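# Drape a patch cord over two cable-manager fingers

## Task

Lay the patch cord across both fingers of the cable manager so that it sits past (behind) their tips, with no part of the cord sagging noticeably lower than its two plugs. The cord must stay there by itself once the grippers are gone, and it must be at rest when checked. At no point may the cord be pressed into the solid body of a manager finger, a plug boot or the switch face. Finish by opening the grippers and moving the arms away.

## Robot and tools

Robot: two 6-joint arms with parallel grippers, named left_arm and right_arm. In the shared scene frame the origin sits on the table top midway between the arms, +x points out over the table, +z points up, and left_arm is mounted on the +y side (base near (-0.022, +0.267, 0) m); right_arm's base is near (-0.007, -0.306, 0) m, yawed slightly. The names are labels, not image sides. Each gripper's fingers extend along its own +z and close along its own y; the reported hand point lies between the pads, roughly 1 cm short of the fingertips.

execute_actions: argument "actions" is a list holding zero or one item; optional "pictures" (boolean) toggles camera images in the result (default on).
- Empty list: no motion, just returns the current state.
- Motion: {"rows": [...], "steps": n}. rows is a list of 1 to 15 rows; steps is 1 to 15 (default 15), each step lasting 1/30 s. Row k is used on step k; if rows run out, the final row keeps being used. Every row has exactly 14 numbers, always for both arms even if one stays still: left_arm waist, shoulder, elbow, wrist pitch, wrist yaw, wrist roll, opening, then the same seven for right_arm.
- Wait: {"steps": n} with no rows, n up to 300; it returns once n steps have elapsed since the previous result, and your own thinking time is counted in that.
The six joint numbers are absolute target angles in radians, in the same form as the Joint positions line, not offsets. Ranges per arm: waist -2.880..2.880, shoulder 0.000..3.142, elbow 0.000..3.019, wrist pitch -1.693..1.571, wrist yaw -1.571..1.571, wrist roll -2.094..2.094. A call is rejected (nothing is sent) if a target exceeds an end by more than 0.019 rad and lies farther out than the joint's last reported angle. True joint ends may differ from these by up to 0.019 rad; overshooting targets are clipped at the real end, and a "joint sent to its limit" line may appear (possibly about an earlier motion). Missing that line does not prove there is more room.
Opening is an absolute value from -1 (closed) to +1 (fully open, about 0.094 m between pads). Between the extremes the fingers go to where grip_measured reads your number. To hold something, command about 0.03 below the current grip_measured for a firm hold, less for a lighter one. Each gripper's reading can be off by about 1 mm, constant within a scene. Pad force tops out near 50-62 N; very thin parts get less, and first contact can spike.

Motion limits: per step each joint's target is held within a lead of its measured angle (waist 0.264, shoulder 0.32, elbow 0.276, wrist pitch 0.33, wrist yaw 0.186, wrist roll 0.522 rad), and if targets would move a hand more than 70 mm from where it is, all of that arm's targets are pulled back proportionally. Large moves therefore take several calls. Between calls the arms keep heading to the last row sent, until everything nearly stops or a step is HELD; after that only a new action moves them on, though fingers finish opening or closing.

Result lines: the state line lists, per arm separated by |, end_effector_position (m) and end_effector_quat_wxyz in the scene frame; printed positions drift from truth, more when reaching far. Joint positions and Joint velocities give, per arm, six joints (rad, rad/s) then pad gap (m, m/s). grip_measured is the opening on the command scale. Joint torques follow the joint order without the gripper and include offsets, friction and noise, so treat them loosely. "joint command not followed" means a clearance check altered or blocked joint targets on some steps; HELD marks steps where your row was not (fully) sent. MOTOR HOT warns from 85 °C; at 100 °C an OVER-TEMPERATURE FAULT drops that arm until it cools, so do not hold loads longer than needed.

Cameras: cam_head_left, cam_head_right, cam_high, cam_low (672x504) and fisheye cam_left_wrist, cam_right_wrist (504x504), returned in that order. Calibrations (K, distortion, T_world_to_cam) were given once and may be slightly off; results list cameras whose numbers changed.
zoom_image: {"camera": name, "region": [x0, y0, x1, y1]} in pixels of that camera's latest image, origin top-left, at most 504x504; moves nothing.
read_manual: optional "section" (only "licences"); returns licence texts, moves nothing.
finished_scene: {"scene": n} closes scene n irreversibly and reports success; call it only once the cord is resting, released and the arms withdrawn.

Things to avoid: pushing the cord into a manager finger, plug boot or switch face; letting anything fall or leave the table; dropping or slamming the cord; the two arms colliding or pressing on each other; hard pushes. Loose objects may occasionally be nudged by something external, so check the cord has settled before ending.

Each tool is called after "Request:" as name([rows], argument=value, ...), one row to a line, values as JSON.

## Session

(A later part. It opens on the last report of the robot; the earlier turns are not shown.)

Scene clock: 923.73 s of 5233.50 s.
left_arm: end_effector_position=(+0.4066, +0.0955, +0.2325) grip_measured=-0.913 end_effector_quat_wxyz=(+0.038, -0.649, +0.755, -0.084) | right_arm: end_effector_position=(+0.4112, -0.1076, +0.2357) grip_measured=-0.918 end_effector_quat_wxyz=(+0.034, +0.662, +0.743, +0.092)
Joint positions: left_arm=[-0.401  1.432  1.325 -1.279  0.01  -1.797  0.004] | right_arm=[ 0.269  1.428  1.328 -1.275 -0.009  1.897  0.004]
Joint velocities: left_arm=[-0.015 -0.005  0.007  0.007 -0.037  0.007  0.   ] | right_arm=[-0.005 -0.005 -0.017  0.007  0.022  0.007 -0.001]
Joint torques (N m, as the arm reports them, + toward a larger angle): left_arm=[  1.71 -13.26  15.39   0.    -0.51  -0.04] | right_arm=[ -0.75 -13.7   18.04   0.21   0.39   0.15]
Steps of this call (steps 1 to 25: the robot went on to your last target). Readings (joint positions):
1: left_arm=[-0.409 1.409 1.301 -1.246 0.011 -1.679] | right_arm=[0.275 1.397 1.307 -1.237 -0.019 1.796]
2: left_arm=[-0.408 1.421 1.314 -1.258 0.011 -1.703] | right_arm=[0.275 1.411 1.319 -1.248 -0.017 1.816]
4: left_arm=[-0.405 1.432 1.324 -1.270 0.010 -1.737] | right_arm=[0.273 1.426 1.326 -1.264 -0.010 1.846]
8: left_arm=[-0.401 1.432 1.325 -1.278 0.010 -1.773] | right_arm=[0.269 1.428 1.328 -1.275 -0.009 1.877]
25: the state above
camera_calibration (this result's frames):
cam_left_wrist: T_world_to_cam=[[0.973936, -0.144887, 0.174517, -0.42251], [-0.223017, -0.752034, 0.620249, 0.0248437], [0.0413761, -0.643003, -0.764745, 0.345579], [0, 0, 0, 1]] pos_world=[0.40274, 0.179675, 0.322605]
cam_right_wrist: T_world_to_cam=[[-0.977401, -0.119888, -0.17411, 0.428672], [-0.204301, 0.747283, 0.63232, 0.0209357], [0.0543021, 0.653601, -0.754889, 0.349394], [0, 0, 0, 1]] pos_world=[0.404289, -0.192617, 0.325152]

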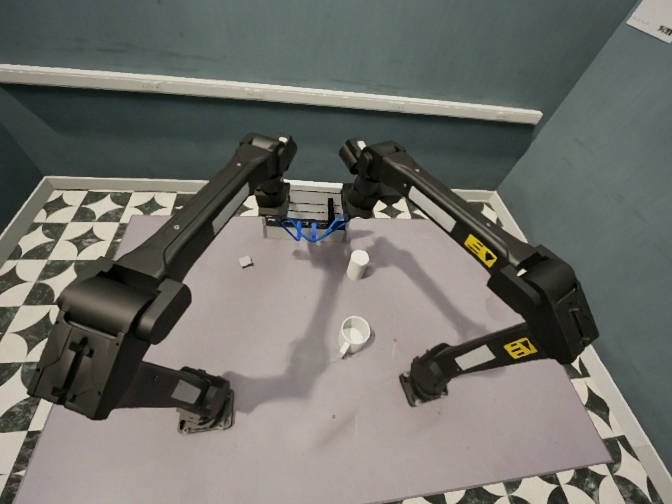

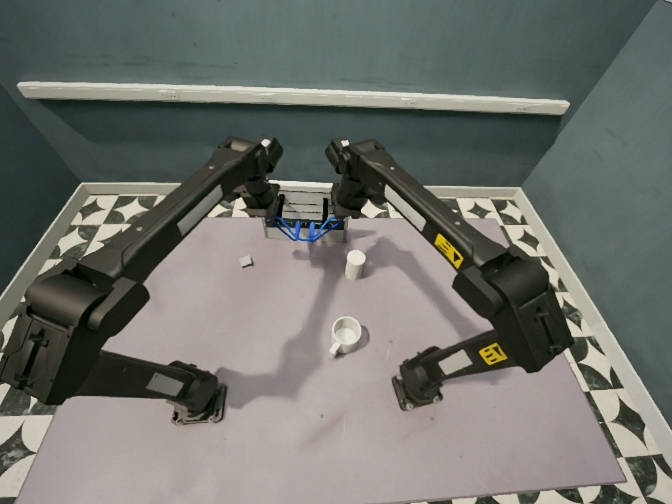

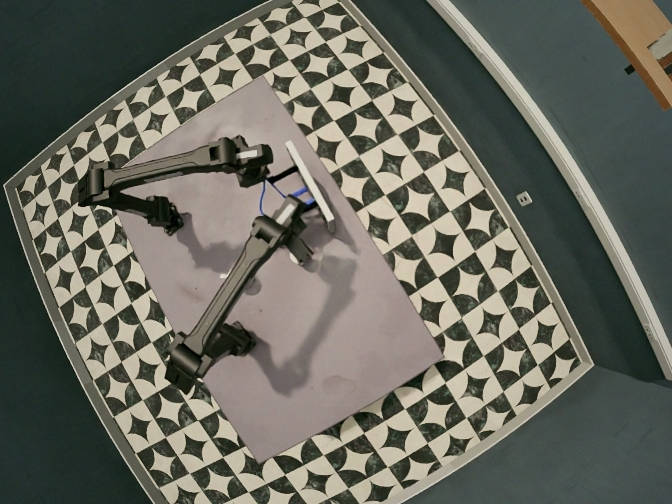

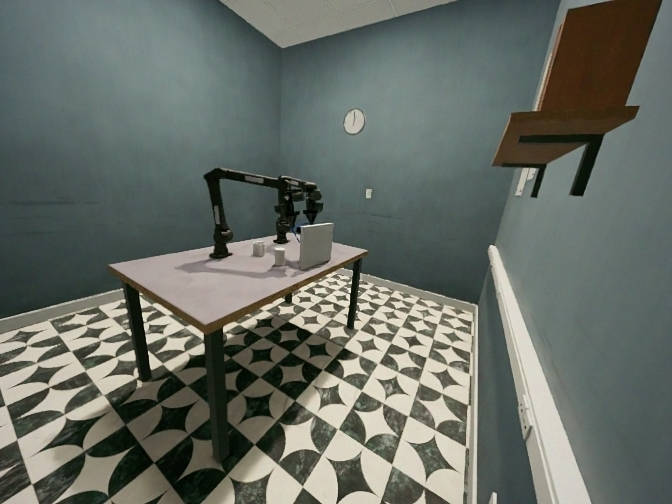

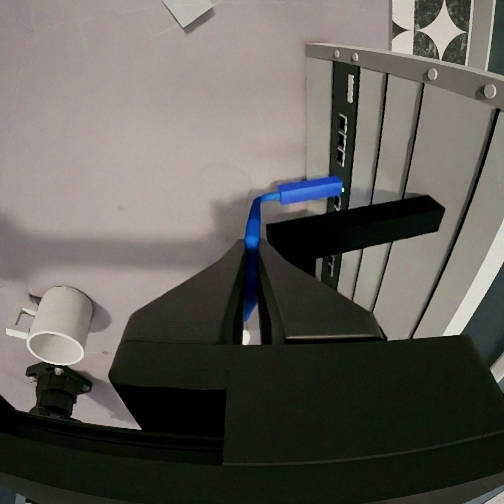

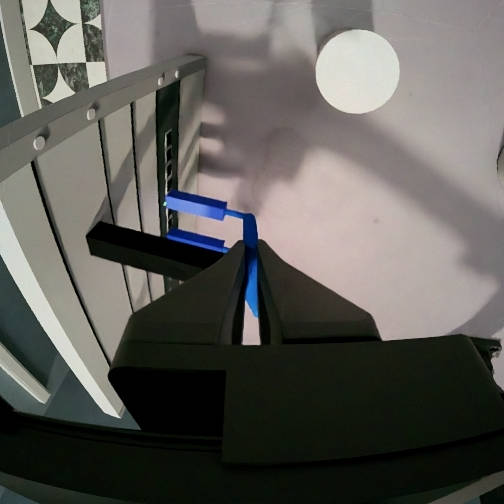

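Request:
execute_actions([
  {"rows":[[-0.385,1.42,1.39,-1.285,0.025,-1.79,-0.95,0.255,1.418,1.40,-1.285,-0.025,1.89,-0.955],[-0.376,1.42,1.39,-1.285,0.05,-1.78,-0.95,0.246,1.418,1.40,-1.285,-0.05,1.88,-0.955],[-0.367,1.42,1.39,-1.285,0.075,-1.77,-0.95,0.237,1.418,1.40,-1.285,-0.075,1.87,-0.955],[-0.358,1.42,1.39,-1.285,0.1,-1.76,-0.95,0.228,1.418,1.40,-1.285,-0.1,1.86,-0.955],[-0.349,1.42,1.39,-1.285,0.125,-1.75,-0.95,0.219,1.418,1.40,-1.285,-0.125,1.85,-0.955],[-0.34,1.42,1.39,-1.285,0.15,-1.74,-0.95,0.21,1.418,1.40,-1.285,-0.15,1.84,-0.955],[-0.331,1.42,1.39,-1.285,0.175,-1.73,-0.95,0.201,1.418,1.40,-1.285,-0.175,1.83,-0.955],[-0.322,1.42,1.39,-1.285,0.2,-1.72,-0.95,0.192,1.418,1.40,-1.285,-0.2,1.82,-0.955],[-0.313,1.42,1.39,-1.285,0.225,-1.71,-0.95,0.183,1.418,1.40,-1.285,-0.225,1.81,-0.955],[-0.304,1.42,1.39,-1.285,0.25,-1.70,-0.95,0.174,1.418,1.40,-1.285,-0.25,1.80,-0.955],[-0.298,1.42,1.39,-1.285,0.26,-1.70,-0.95,0.168,1.418,1.40,-1.285,-0.26,1.80,-0.955]],"steps":15},
], pictures=false)

Request:
execute_actions([
  {"steps":15},
])

Request:
zoom_image(camera="cam_head_right", region=[230, 170, 380, 260])

Scene clock: 967.67 s of 5233.50 s.
left_arm: end_effector_position=(+0.4076, +0.0938, +0.2363) grip_measured=-0.913 end_effector_quat_wxyz=(-0.061, -0.640, +0.752, -0.145) | right_arm: end_effector_position=(+0.4123, -0.1069, +0.2402) grip_measured=-0.918 end_effector_quat_wxyz=(-0.071, +0.653, +0.740, +0.145)
Joint positions: left_arm=[-0.312  1.436  1.325 -1.279  0.26  -1.721  0.004] | right_arm=[ 0.176  1.431  1.328 -1.275 -0.263  1.82   0.004]
Joint velocities: left_arm=[-0.005  0.034 -0.002 -0.012 -0.022  0.081 -0.001] | right_arm=[-0.005  0.024  0.012  0.007  0.007 -0.066  0.   ]
Joint torques (N m, as the arm reports them, + toward a larger angle): left_arm=[  0.45 -12.55  14.36   0.35  -0.02   0.15] | right_arm=[ -0.07 -14.21  16.47   0.26   0.03   0.  ]
Steps of this call (steps 1 to 15: the robot went on to your last target; steps 16 to 230: nothing new was sent; then 35.77 s passed at rest; steps 231 to 245: all 15 steps of this action). Readings (joint positions):
231: left_arm=[-0.401 1.432 1.325 -1.279 0.021 -1.797] | right_arm=[0.269 1.428 1.328 -1.275 -0.020 1.898]
232: left_arm=[-0.400 1.432 1.325 -1.279 0.038 -1.796] | right_arm=[0.268 1.428 1.328 -1.275 -0.039 1.896]
234: left_arm=[-0.397 1.432 1.325 -1.279 0.083 -1.789] | right_arm=[0.261 1.428 1.328 -1.275 -0.084 1.889]
238: left_arm=[-0.365 1.432 1.325 -1.279 0.181 -1.762] | right_arm=[0.225 1.428 1.328 -1.275 -0.182 1.861]
245: the state above

Scene clock: 968.17 s of 5233.50 s.
left_arm: end_effector_position=(+0.4076, +0.0936, +0.2360) grip_measured=-0.913 end_effector_quat_wxyz=(-0.061, -0.636, +0.756, -0.145) | right_arm: end_effector_position=(+0.4124, -0.1067, +0.2397) grip_measured=-0.918 end_effector_quat_wxyz=(-0.071, +0.649, +0.743, +0.145)
Joint positions: left_arm=[-0.312  1.437  1.325 -1.279  0.261 -1.71   0.004] | right_arm=[ 0.176  1.432  1.328 -1.275 -0.264  1.809  0.004]
Joint velocities: left_arm=[-0.015  0.005 -0.007 -0.002 -0.007 -0.007  0.   ] | right_arm=[-0.005 -0.005  0.002  0.002  0.081 -0.022 -0.001]
Joint torques (N m, as the arm reports them, + toward a larger angle): left_arm=[  0.76 -11.76  14.27   0.37  -0.05   0.07] | right_arm=[  0.45 -13.27  16.59   0.51   0.04   0.01]
Steps of this call (steps 1 to 15: the robot went on to your last target). Readings (joint positions):
1: left_arm=[-0.312 1.437 1.325 -1.279 0.260 -1.718] | right_arm=[0.176 1.432 1.328 -1.275 -0.264 1.818]
2: left_arm=[-0.312 1.437 1.325 -1.279 0.261 -1.716] | right_arm=[0.176 1.432 1.328 -1.275 -0.264 1.816]
4: left_arm=[-0.312 1.437 1.325 -1.279 0.261 -1.714] | right_arm=[0.176 1.432 1.328 -1.275 -0.264 1.814]
8: left_arm=[-0.312 1.437 1.325 -1.279 0.261 -1.711] | right_arm=[0.176 1.432 1.328 -1.275 -0.264 1.811]
15: the state above
camera_calibration (this result's frames):
cam_left_wrist: T_world_to_cam=[[0.978533, -0.151256, 0.13998, -0.417507], [-0.202881, -0.587634, 0.783279, -0.0406026], [-0.0362184, -0.794864, -0.605706, 0.355371], [0, 0, 0, 1]] pos_world=[0.413178, 0.195462, 0.305496]
cam_right_wrist: T_world_to_cam=[[-0.984236, -0.129674, -0.120266, 0.419457], [-0.173779, 0.582722, 0.793874, -0.0509139], [-0.0328634, 0.802259, -0.596071, 0.36546], [0, 0, 0, 1]] pos_world=[0.416007, -0.209132, 0.308705]

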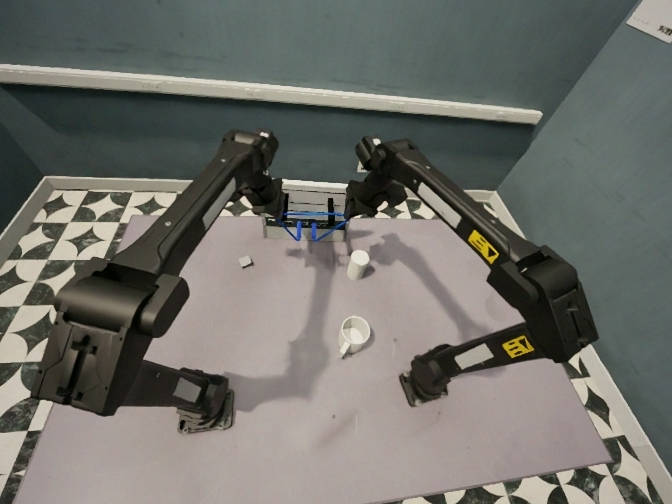

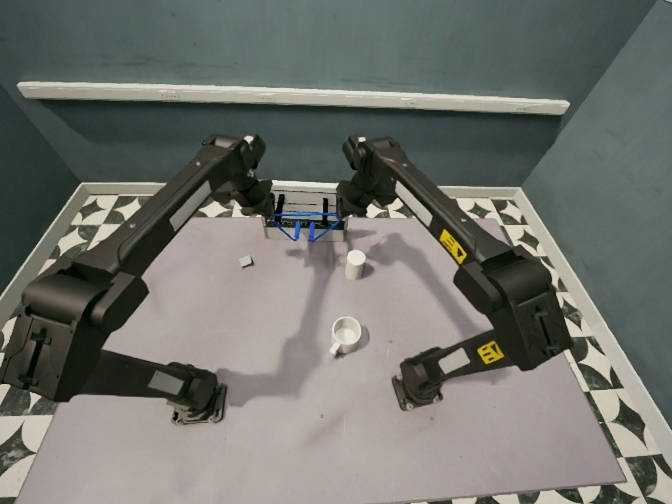

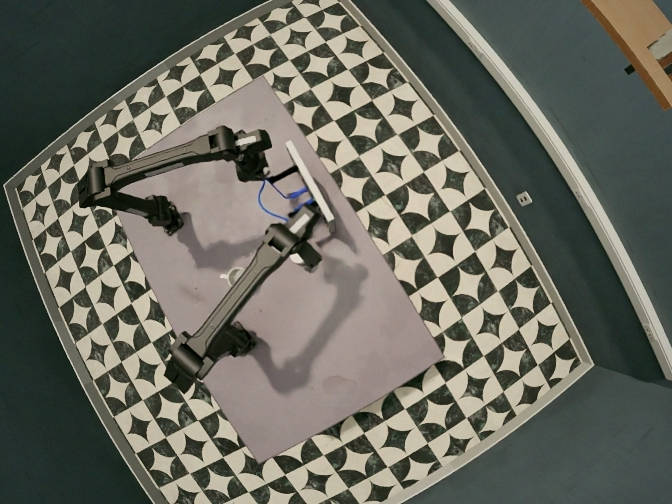

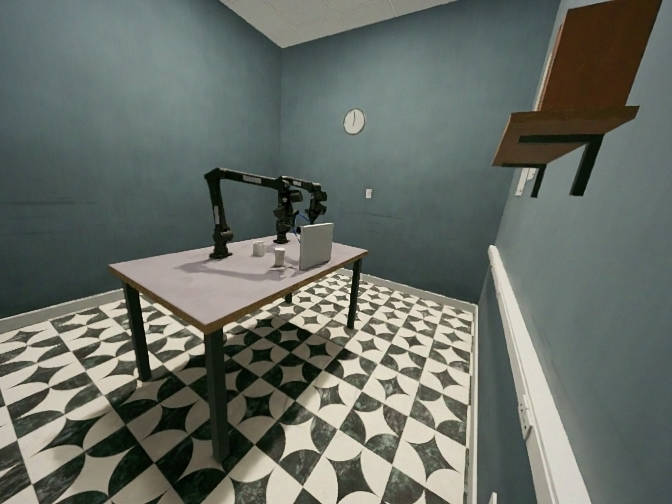

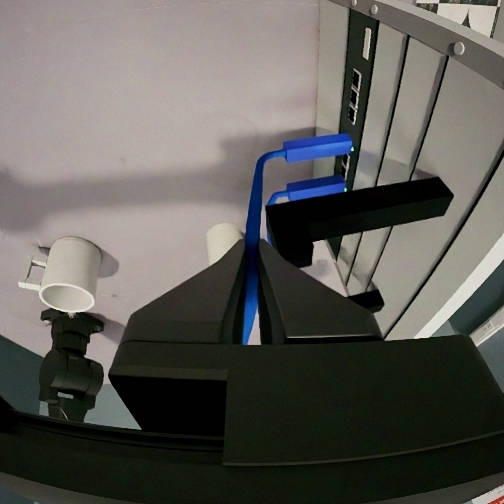

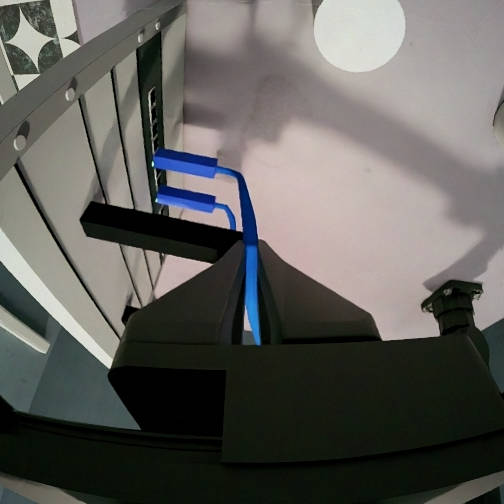

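Region (230, 170, 380, 260) of cam_head_right's 672x504 image, scaled by 3.360, with more detail than that image has; it fills the top 302 rows of this view, and the rest is white.

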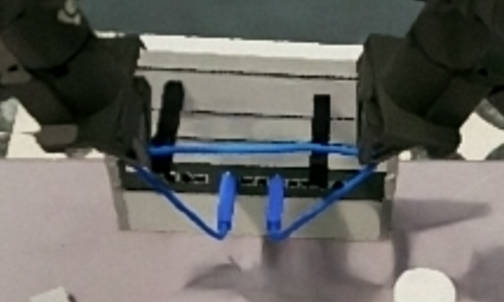

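Request:
execute_actions([
  {"rows":[[-0.295,1.425,1.39,-1.285,0.285,-1.70,-0.95,0.163,1.42,1.40,-1.285,-0.285,1.80,-0.955],[-0.286,1.425,1.39,-1.285,0.31,-1.69,-0.95,0.154,1.42,1.40,-1.285,-0.31,1.79,-0.955],[-0.277,1.425,1.39,-1.285,0.335,-1.68,-0.95,0.145,1.42,1.40,-1.285,-0.335,1.78,-0.955],[-0.268,1.425,1.39,-1.285,0.36,-1.67,-0.95,0.136,1.42,1.40,-1.285,-0.36,1.77,-0.955],[-0.259,1.425,1.39,-1.285,0.385,-1.66,-0.95,0.127,1.42,1.40,-1.285,-0.385,1.76,-0.955],[-0.25,1.425,1.39,-1.285,0.41,-1.65,-0.95,0.118,1.42,1.40,-1.285,-0.41,1.75,-0.955],[-0.241,1.425,1.39,-1.285,0.43,-1.64,-0.95,0.109,1.42,1.40,-1.285,-0.43,1.74,-0.955],[-0.232,1.425,1.39,-1.285,0.45,-1.63,-0.95,0.102,1.42,1.40,-1.285,-0.45,1.73,-0.955]],"steps":15},
], pictures=false)

Request:
execute_actions([
  {"steps":15},
])

Request:
zoom_image(camera="cam_head_right", region=[230, 170, 380, 260])

Scene clock: 983.37 s of 5233.50 s.
left_arm: end_effector_position=(+0.4105, +0.0918, +0.2413) grip_measured=-0.913 end_effector_quat_wxyz=(-0.129, -0.620, +0.749, -0.197) | right_arm: end_effector_position=(+0.4148, -0.1040, +0.2445) grip_measured=-0.918 end_effector_quat_wxyz=(-0.143, +0.632, +0.737, +0.190)
Joint positions: left_arm=[-0.249  1.449  1.325 -1.279  0.447 -1.646  0.004] | right_arm=[ 0.116  1.446  1.328 -1.275 -0.45   1.745  0.004]
Joint velocities: left_arm=[-0.005 -0.024 -0.022  0.002  0.022 -0.007 -0.002] | right_arm=[-0.005 -0.005 -0.007 -0.017  0.022 -0.066 -0.001]
Joint torques (N m, as the arm reports them, + toward a larger angle): left_arm=[  0.93 -13.27  14.41   0.4    0.25   0.09] | right_arm=[  0.   -14.71  16.7    0.44  -0.19   0.01]
Steps of this call (steps 1 to 15: the robot went on to your last target; steps 16 to 290: nothing new was sent; then 5.03 s passed at rest; steps 291 to 305: all 15 steps of this action). Readings (joint positions):
291: left_arm=[-0.312 1.437 1.325 -1.279 0.273 -1.709] | right_arm=[0.176 1.432 1.328 -1.275 -0.276 1.809]
292: left_arm=[-0.311 1.437 1.325 -1.279 0.293 -1.707] | right_arm=[0.175 1.432 1.328 -1.275 -0.296 1.807]
294: left_arm=[-0.307 1.437 1.325 -1.279 0.340 -1.699] | right_arm=[0.170 1.432 1.328 -1.275 -0.343 1.799]
298: left_arm=[-0.280 1.439 1.325 -1.279 0.429 -1.672] | right_arm=[0.139 1.433 1.328 -1.275 -0.433 1.771]
305: the state above

Scene clock: 983.87 s of 5233.50 s.
left_arm: end_effector_position=(+0.4105, +0.0918, +0.2413) grip_measured=-0.913 end_effector_quat_wxyz=(-0.129, -0.618, +0.751, -0.197) | right_arm: end_effector_position=(+0.4147, -0.1039, +0.2445) grip_measured=-0.918 end_effector_quat_wxyz=(-0.143, +0.630, +0.739, +0.191)
Joint positions: left_arm=[-0.249  1.449  1.325 -1.279  0.447 -1.64   0.004] | right_arm=[ 0.116  1.446  1.328 -1.275 -0.45   1.739  0.004]
Joint velocities: left_arm=[-0.005 -0.005 -0.007 -0.017  0.037  0.007 -0.   ] | right_arm=[-0.024 -0.005 -0.017  0.012 -0.007 -0.007  0.   ]
Joint torques (N m, as the arm reports them, + toward a larger angle): left_arm=[  1.34 -13.34  14.4    0.34   0.25   0.11] | right_arm=[ -0.89 -14.19  16.62   0.53  -0.22  -0.01]
Steps of this call (steps 1 to 15: the robot went on to your last target). Readings (joint positions):
1: left_arm=[-0.249 1.449 1.325 -1.279 0.447 -1.645] | right_arm=[0.116 1.446 1.328 -1.275 -0.450 1.744]
2: left_arm=[-0.249 1.449 1.325 -1.279 0.447 -1.644] | right_arm=[0.116 1.446 1.328 -1.275 -0.450 1.743]
4: left_arm=[-0.249 1.449 1.325 -1.279 0.447 -1.642] | right_arm=[0.116 1.446 1.328 -1.275 -0.450 1.741]
8: left_arm=[-0.249 1.449 1.325 -1.279 0.447 -1.641] | right_arm=[0.116 1.446 1.328 -1.275 -0.450 1.740]
15: the state above
All arms were judged still, so your last target was given up. Only a new action makes them travel on or press farther. Fingers that are still opening or closing keep moving.
camera_calibration (this result's frames):
cam_left_wrist: T_world_to_cam=[[0.977583, -0.161577, 0.135001, -0.418758], [-0.19387, -0.440621, 0.876509, -0.0849597], [-0.0821395, -0.883032, -0.462068, 0.349568], [0, 0, 0, 1]] pos_world=[0.421613, 0.203583, 0.292525]
cam_right_wrist: T_world_to_cam=[[-0.983677, -0.1492, -0.100592, 0.415657], [-0.156854, 0.437015, 0.885672, -0.100504], [-0.0881826, 0.886993, -0.453284, 0.362982], [0, 0, 0, 1]] pos_world=[0.425116, -0.216025, 0.295359]

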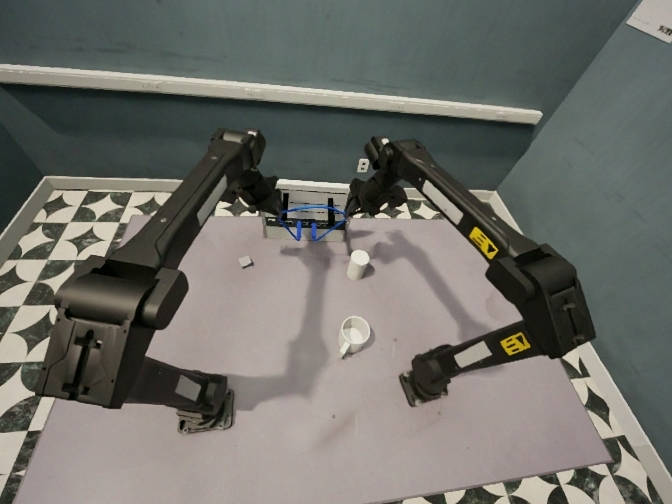

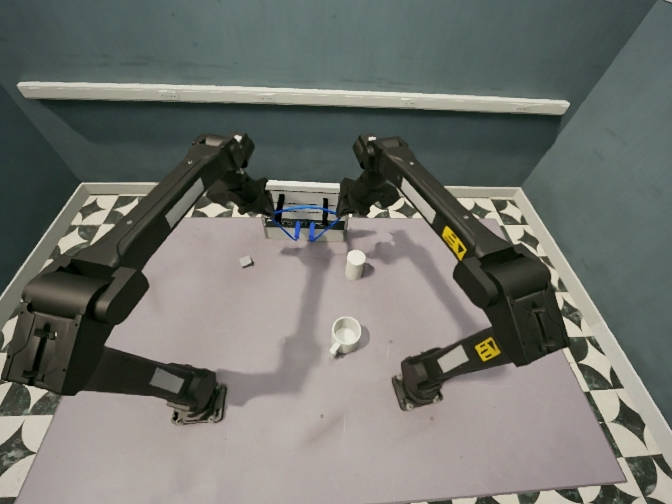

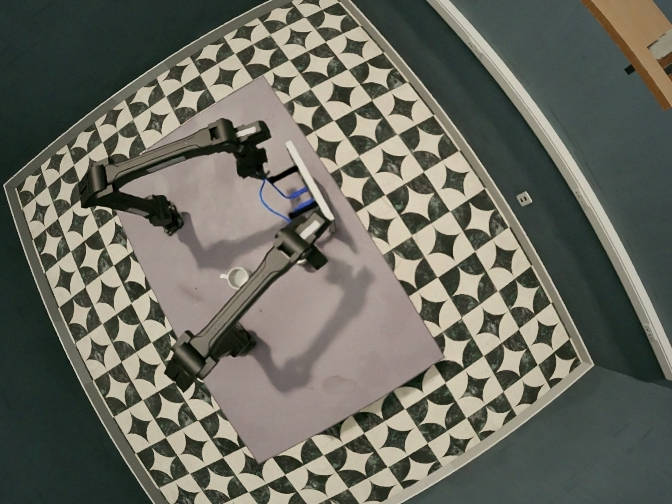

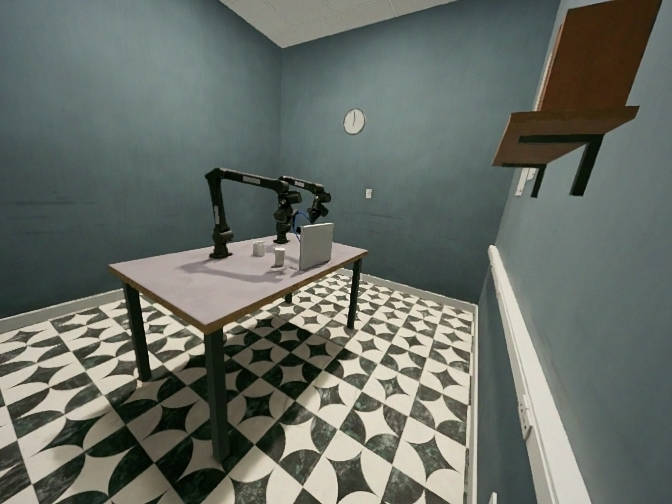

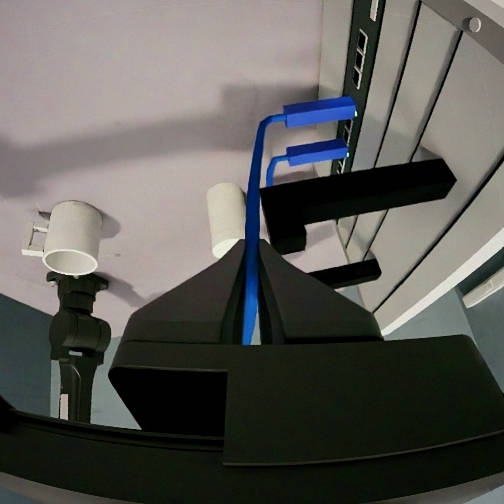

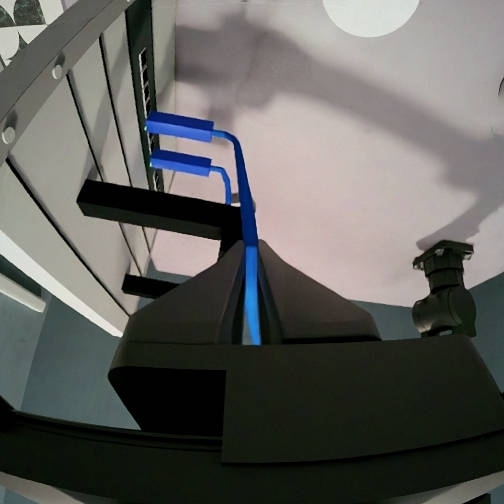

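Region (230, 170, 380, 260) of cam_head_right's 672x504 image, scaled by 3.360, with more detail than that image has; it fills the top 302 rows of this view, and the rest is white.

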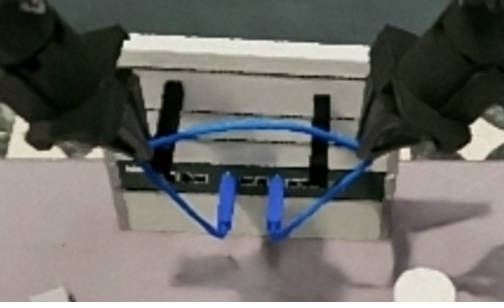

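Request:
execute_actions([
  {"rows":[[-0.23,1.445,1.392,-1.275,0.45,-1.63,-0.95,0.10,1.44,1.402,-1.27,-0.45,1.73,-0.955],[-0.226,1.453,1.397,-1.271,0.45,-1.626,-0.95,0.096,1.446,1.405,-1.265,-0.45,1.726,-0.955],[-0.222,1.461,1.402,-1.267,0.45,-1.622,-0.95,0.092,1.452,1.408,-1.26,-0.45,1.722,-0.955],[-0.218,1.469,1.407,-1.263,0.45,-1.618,-0.95,0.088,1.458,1.411,-1.255,-0.45,1.718,-0.955],[-0.214,1.477,1.412,-1.259,0.45,-1.614,-0.95,0.084,1.464,1.414,-1.25,-0.45,1.714,-0.955],[-0.21,1.485,1.417,-1.255,0.45,-1.61,-0.95,0.08,1.47,1.417,-1.245,-0.45,1.71,-0.955],[-0.206,1.493,1.422,-1.251,0.45,-1.606,-0.95,0.075,1.476,1.42,-1.24,-0.45,1.706,-0.955],[-0.202,1.501,1.427,-1.248,0.45,-1.602,-0.95,0.07,1.483,1.422,-1.237,-0.45,1.702,-0.955],[-0.198,1.508,1.432,-1.245,0.45,-1.598,-0.95,0.066,1.49,1.424,-1.233,-0.45,1.698,-0.955]],"steps":15},
], pictures=false)

Request:
execute_actions([
  {"steps":15},
])

Request:
zoom_image(camera="cam_head_right", region=[230, 170, 380, 260])

Request:
zoom_image(camera="cam_high", region=[230, 130, 350, 250])

Scene clock: 1024.50 s of 5233.50 s.
left_arm: end_effector_position=(+0.4378, +0.1026, +0.2313) grip_measured=-0.913 end_effector_quat_wxyz=(-0.125, -0.620, +0.748, -0.200) | right_arm: end_effector_position=(+0.4355, -0.1186, +0.2297) grip_measured=-0.918 end_effector_quat_wxyz=(-0.140, +0.636, +0.734, +0.191)
Joint positions: left_arm=[-0.214  1.512  1.366 -1.262  0.449 -1.612  0.004] | right_arm=[ 0.074  1.493  1.34  -1.253 -0.45   1.711  0.004]
Joint velocities: left_arm=[ 0.005 -0.015 -0.007 -0.002  0.081  0.022  0.   ] | right_arm=[ 0.015  0.005  0.007  0.007 -0.037 -0.051 -0.   ]
Joint torques (N m, as the arm reports them, + toward a larger angle): left_arm=[  0.44 -12.67  14.45   1.14   0.14   0.14] | right_arm=[ -0.36 -13.33  17.58   1.82  -0.24  -0.1 ]
Steps of this call (steps 1 to 90: nothing new was sent; then 37.13 s passed at rest; steps 91 to 105: all 15 steps of this action). Readings (joint positions):
91: left_arm=[-0.249 1.451 1.325 -1.279 0.447 -1.640] | right_arm=[0.116 1.447 1.328 -1.275 -0.450 1.739]
92: left_arm=[-0.249 1.453 1.325 -1.279 0.447 -1.639] | right_arm=[0.116 1.448 1.328 -1.275 -0.450 1.738]
94: left_arm=[-0.248 1.460 1.326 -1.279 0.447 -1.636] | right_arm=[0.114 1.452 1.328 -1.275 -0.450 1.735]
98: left_arm=[-0.235 1.481 1.350 -1.273 0.449 -1.625] | right_arm=[0.098 1.467 1.331 -1.265 -0.450 1.724]
105: the state above

Scene clock: 1025.00 s of 5233.50 s.
left_arm: end_effector_position=(+0.4384, +0.1027, +0.2321) grip_measured=-0.913 end_effector_quat_wxyz=(-0.124, -0.619, +0.749, -0.201) | right_arm: end_effector_position=(+0.4357, -0.1184, +0.2300) grip_measured=-0.918 end_effector_quat_wxyz=(-0.139, +0.635, +0.735, +0.191)
Joint positions: left_arm=[-0.213  1.512  1.368 -1.262  0.449 -1.609  0.004] | right_arm=[ 0.074  1.493  1.341 -1.253 -0.451  1.708  0.004]
Joint velocities: left_arm=[-0.005 -0.015  0.022 -0.002 -0.095  0.007 -0.001] | right_arm=[-0.005 -0.005 -0.017  0.002 -0.037 -0.007  0.   ]
Joint torques (N m, as the arm reports them, + toward a larger angle): left_arm=[  1.01 -12.18  14.28   1.2    0.16   0.14] | right_arm=[ -0.42 -13.72  17.57   1.66  -0.18  -0.08]
Steps of this call (steps 1 to 15: the robot went on to your last target). Readings (joint positions):
1: left_arm=[-0.213 1.512 1.366 -1.262 0.449 -1.612] | right_arm=[0.074 1.493 1.340 -1.253 -0.450 1.711]
2: left_arm=[-0.213 1.512 1.367 -1.262 0.449 -1.611] | right_arm=[0.074 1.493 1.340 -1.253 -0.451 1.710]
4: left_arm=[-0.213 1.512 1.368 -1.262 0.449 -1.610] | right_arm=[0.074 1.493 1.341 -1.253 -0.451 1.709]
8: left_arm=[-0.213 1.512 1.368 -1.262 0.449 -1.609] | right_arm=[0.074 1.493 1.341 -1.253 -0.451 1.709]
15: the state above
All arms were judged still, so your last target was given up. Only a new action makes them travel on or press farther. Fingers that are still opening or closing keep moving.
camera_calibration (this result's frames):
cam_left_wrist: T_world_to_cam=[[0.977194, -0.154131, 0.146065, -0.446226], [-0.200392, -0.441811, 0.87444, -0.0632423], [-0.0702451, -0.883768, -0.462622, 0.352144], [0, 0, 0, 1]] pos_world=[0.448112, 0.214495, 0.283389]
cam_right_wrist: T_world_to_cam=[[-0.985463, -0.13535, -0.102681, 0.435578], [-0.15283, 0.44228, 0.88376, -0.0787433], [-0.0742033, 0.886605, -0.456536, 0.365775], [0, 0, 0, 1]] pos_world=[0.444353, -0.230515, 0.281305]

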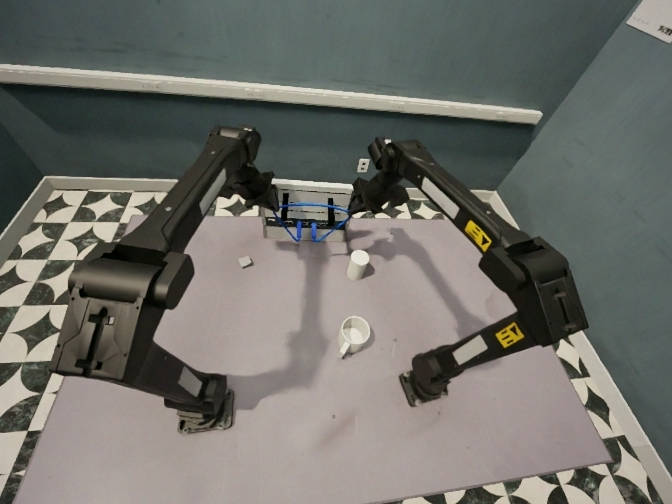

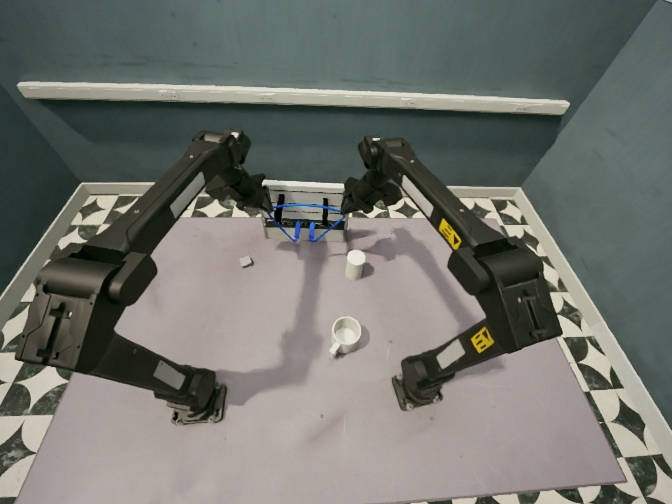

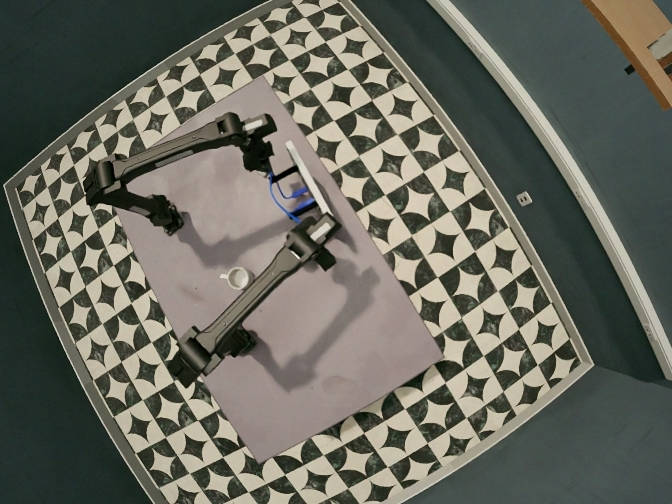

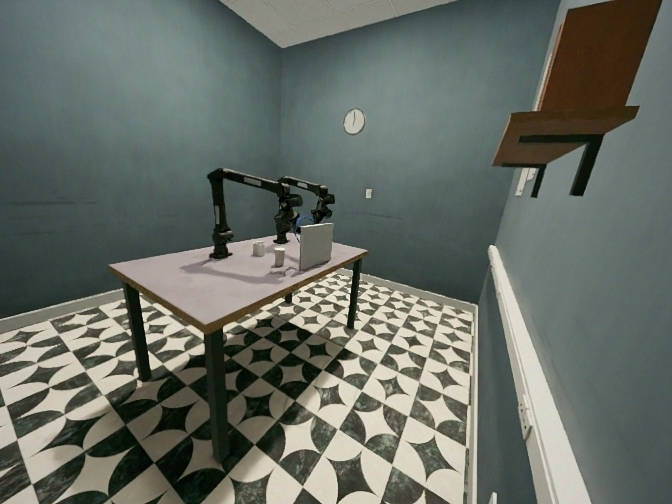

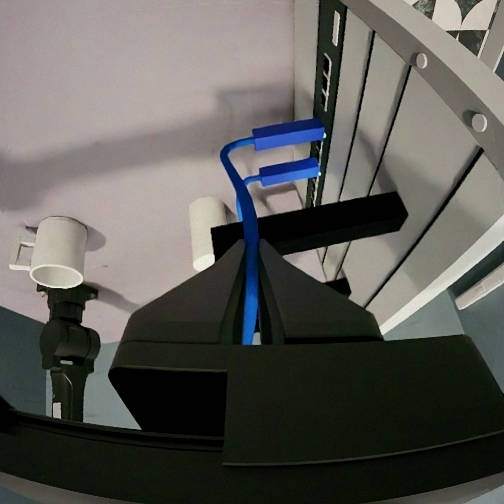

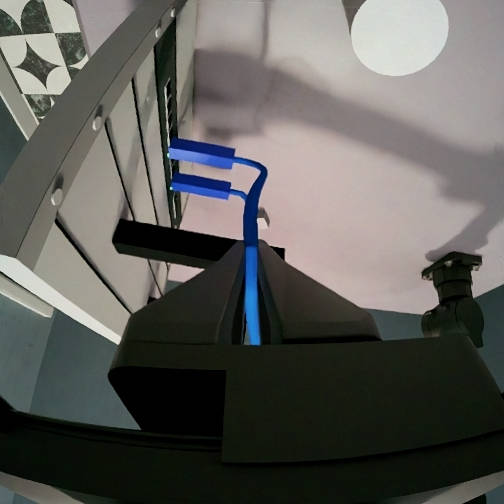

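Region (230, 170, 380, 260) of cam_head_right's 672x504 image, scaled by 3.360, with more detail than that image has; it fills the top 302 rows of this view, and the rest is white.

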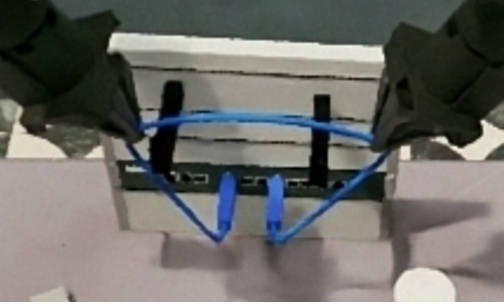

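Region (230, 130, 350, 250) of cam_high's 672x504 image, scaled by 4.200, with more detail than that image has.

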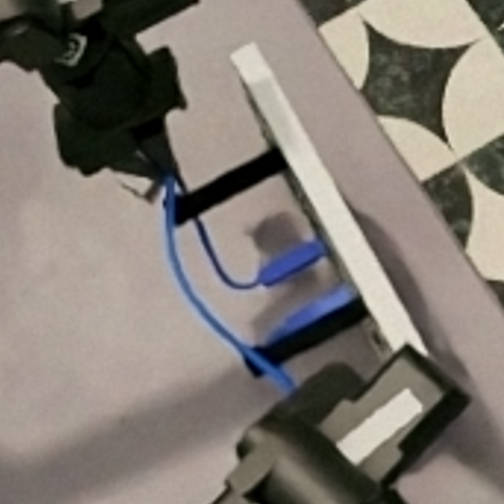

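Request:
execute_actions([
  {"rows":[[-0.197,1.515,1.44,-1.262,0.45,-1.62,-0.95,0.066,1.495,1.43,-1.253,-0.45,1.72,-0.955],[-0.196,1.524,1.449,-1.262,0.45,-1.635,-0.95,0.064,1.504,1.44,-1.253,-0.45,1.735,-0.955],[-0.195,1.533,1.458,-1.262,0.45,-1.65,-0.95,0.062,1.513,1.45,-1.253,-0.45,1.75,-0.955],[-0.193,1.542,1.467,-1.262,0.45,-1.665,-0.95,0.06,1.522,1.46,-1.253,-0.45,1.765,-0.955],[-0.192,1.551,1.476,-1.262,0.45,-1.68,-0.95,0.058,1.531,1.47,-1.253,-0.45,1.78,-0.955],[-0.191,1.56,1.485,-1.262,0.45,-1.695,-0.95,0.056,1.54,1.48,-1.253,-0.45,1.795,-0.955],[-0.189,1.569,1.494,-1.262,0.45,-1.71,-0.95,0.054,1.549,1.49,-1.253,-0.45,1.81,-0.955],[-0.188,1.578,1.503,-1.262,0.45,-1.725,-0.95,0.052,1.558,1.50,-1.253,-0.45,1.825,-0.955],[-0.187,1.587,1.512,-1.262,0.45,-1.74,-0.95,0.05,1.567,1.51,-1.253,-0.45,1.84,-0.955],[-0.185,1.596,1.521,-1.262,0.45,-1.755,-0.95,0.048,1.576,1.52,-1.253,-0.45,1.855,-0.955],[-0.184,1.604,1.53,-1.262,0.45,-1.77,-0.95,0.046,1.585,1.53,-1.253,-0.45,1.87,-0.955],[-0.183,1.61,1.537,-1.262,0.45,-1.78,-0.95,0.045,1.592,1.538,-1.253,-0.45,1.88,-0.955]],"steps":15},
], pictures=false)

Request:
execute_actions([
  {"steps":15},
])

Request:
zoom_image(camera="cam_head_right", region=[230, 170, 380, 260])

Request:
zoom_image(camera="cam_high", region=[230, 130, 350, 250])

Scene clock: 1044.20 s of 5233.50 s.
left_arm: end_effector_position=(+0.4774, +0.0994, +0.2270) grip_measured=-0.913 end_effector_quat_wxyz=(+0.135, +0.671, -0.703, +0.194) | right_arm: end_effector_position=(+0.4780, -0.1138, +0.2279) grip_measured=-0.918 end_effector_quat_wxyz=(-0.149, +0.686, +0.687, +0.186)
Joint positions: left_arm=[-0.205  1.611  1.47  -1.262  0.449 -1.743  0.004] | right_arm=[ 0.062  1.595  1.452 -1.253 -0.452  1.843  0.004]
Joint velocities: left_arm=[ 0.034  0.063  0.007 -0.017 -0.022 -0.242  0.001] | right_arm=[-0.073  0.103  0.012 -0.007  0.051  0.212  0.001]
Joint torques (N m, as the arm reports them, + toward a larger angle): left_arm=[  1.08 -14.53  14.35   0.56   0.15  -0.03] | right_arm=[ -1.02 -15.55  17.86   0.9   -0.2    0.12]
Steps of this call (steps 1 to 120: nothing new was sent; then 14.70 s passed at rest; steps 121 to 135: all 15 steps of this action). Readings (joint positions):
121: left_arm=[-0.213 1.512 1.369 -1.262 0.449 -1.609] | right_arm=[0.074 1.493 1.341 -1.253 -0.451 1.708]
122: left_arm=[-0.213 1.513 1.371 -1.262 0.449 -1.612] | right_arm=[0.074 1.493 1.343 -1.253 -0.451 1.711]
124: left_arm=[-0.213 1.520 1.383 -1.262 0.449 -1.624] | right_arm=[0.074 1.499 1.354 -1.253 -0.451 1.723]
128: left_arm=[-0.213 1.554 1.420 -1.262 0.449 -1.666] | right_arm=[0.073 1.532 1.398 -1.253 -0.452 1.765]
135: the state above

Scene clock: 1044.70 s of 5233.50 s.
left_arm: end_effector_position=(+0.4784, +0.1009, +0.2271) grip_measured=-0.913 end_effector_quat_wxyz=(+0.137, +0.681, -0.693, +0.193) | right_arm: end_effector_position=(+0.4794, -0.1157, +0.2263) grip_measured=-0.918 end_effector_quat_wxyz=(-0.152, +0.697, +0.677, +0.183)
Joint positions: left_arm=[-0.202  1.612  1.472 -1.262  0.449 -1.77   0.004] | right_arm=[ 0.058  1.599  1.453 -1.253 -0.452  1.87   0.004]
Joint velocities: left_arm=[-0.005  0.005 -0.002  0.002 -0.037  0.007  0.001] | right_arm=[ 0.005 -0.005 -0.007  0.012 -0.037 -0.066 -0.   ]
Joint torques (N m, as the arm reports them, + toward a larger angle): left_arm=[  1.01 -13.96  14.5    0.6    0.16  -0.07] | right_arm=[ -0.49 -15.49  17.86   0.74  -0.16   0.07]
Steps of this call (steps 1 to 15: the robot went on to your last target). Readings (joint positions):
1: left_arm=[-0.204 1.612 1.470 -1.262 0.449 -1.749] | right_arm=[0.060 1.597 1.452 -1.253 -0.452 1.849]
2: left_arm=[-0.203 1.612 1.470 -1.262 0.449 -1.753] | right_arm=[0.059 1.598 1.452 -1.253 -0.452 1.853]
4: left_arm=[-0.202 1.612 1.471 -1.262 0.449 -1.760] | right_arm=[0.058 1.599 1.452 -1.253 -0.452 1.859]
8: left_arm=[-0.202 1.612 1.472 -1.262 0.449 -1.766] | right_arm=[0.058 1.599 1.453 -1.253 -0.452 1.866]
15: the state above
camera_calibration (this result's frames):
cam_left_wrist: T_world_to_cam=[[0.99696, -0.000415859, 0.0779099, -0.494367], [-0.0696663, -0.452465, 0.889057, -0.116398], [0.0348818, -0.891782, -0.451118, 0.298953], [0, 0, 0, 1]] pos_world=[0.474328, 0.213729, 0.276864]
cam_right_wrist: T_world_to_cam=[[-0.99913, 0.0230755, -0.0347304, 0.488087], [-0.020739, 0.447581, 0.894003, -0.135028], [0.0361743, 0.893946, -0.446713, 0.31057], [0, 0, 0, 1]] pos_world=[0.473628, -0.22846, 0.276402]

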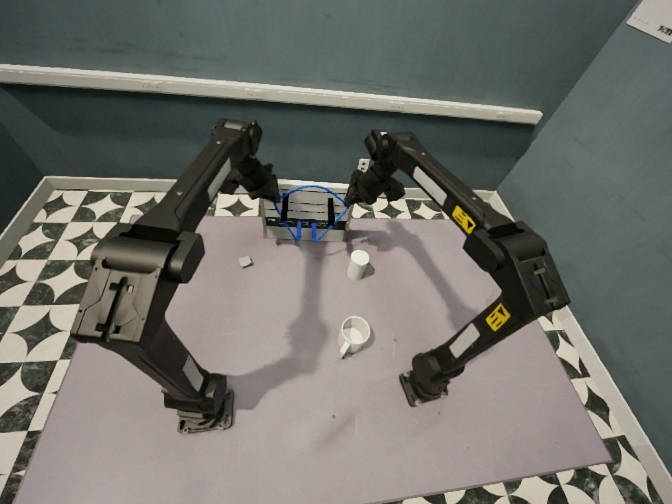

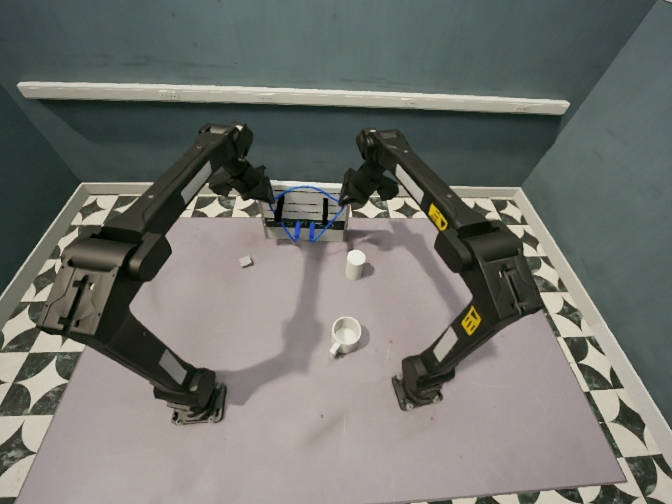

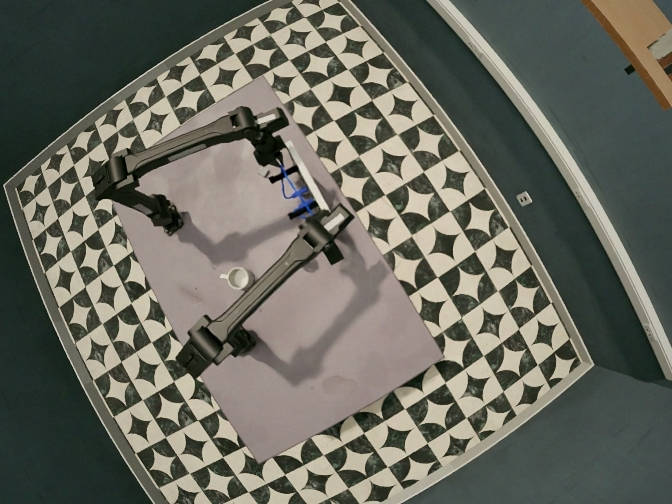

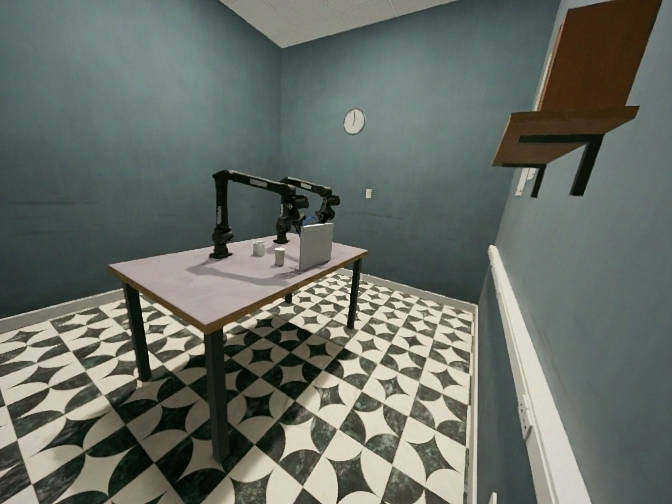

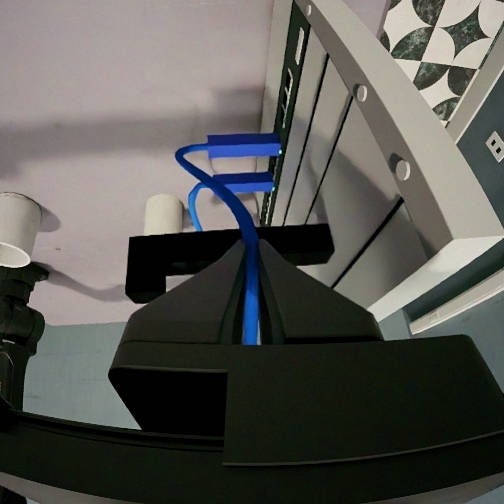

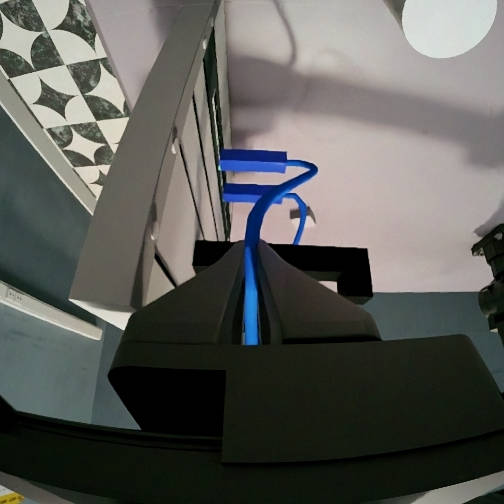

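Region (230, 170, 380, 260) of cam_head_right's 672x504 image, scaled by 3.360, with more detail than that image has; it fills the top 302 rows of this view, and the rest is white.

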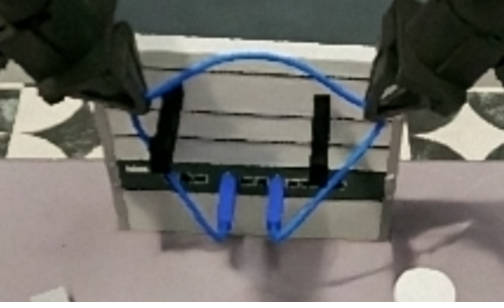

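Region (230, 130, 350, 250) of cam_high's 672x504 image, scaled by 4.200, with more detail than that image has.

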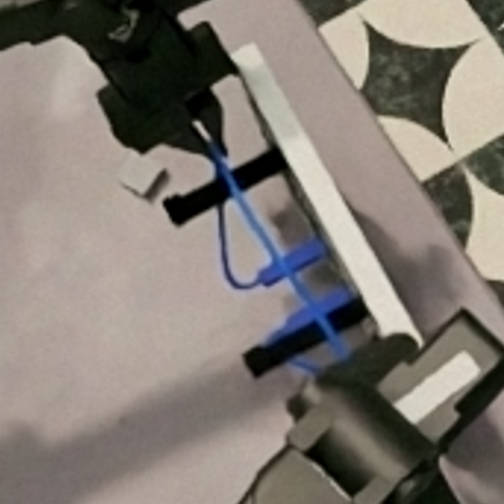

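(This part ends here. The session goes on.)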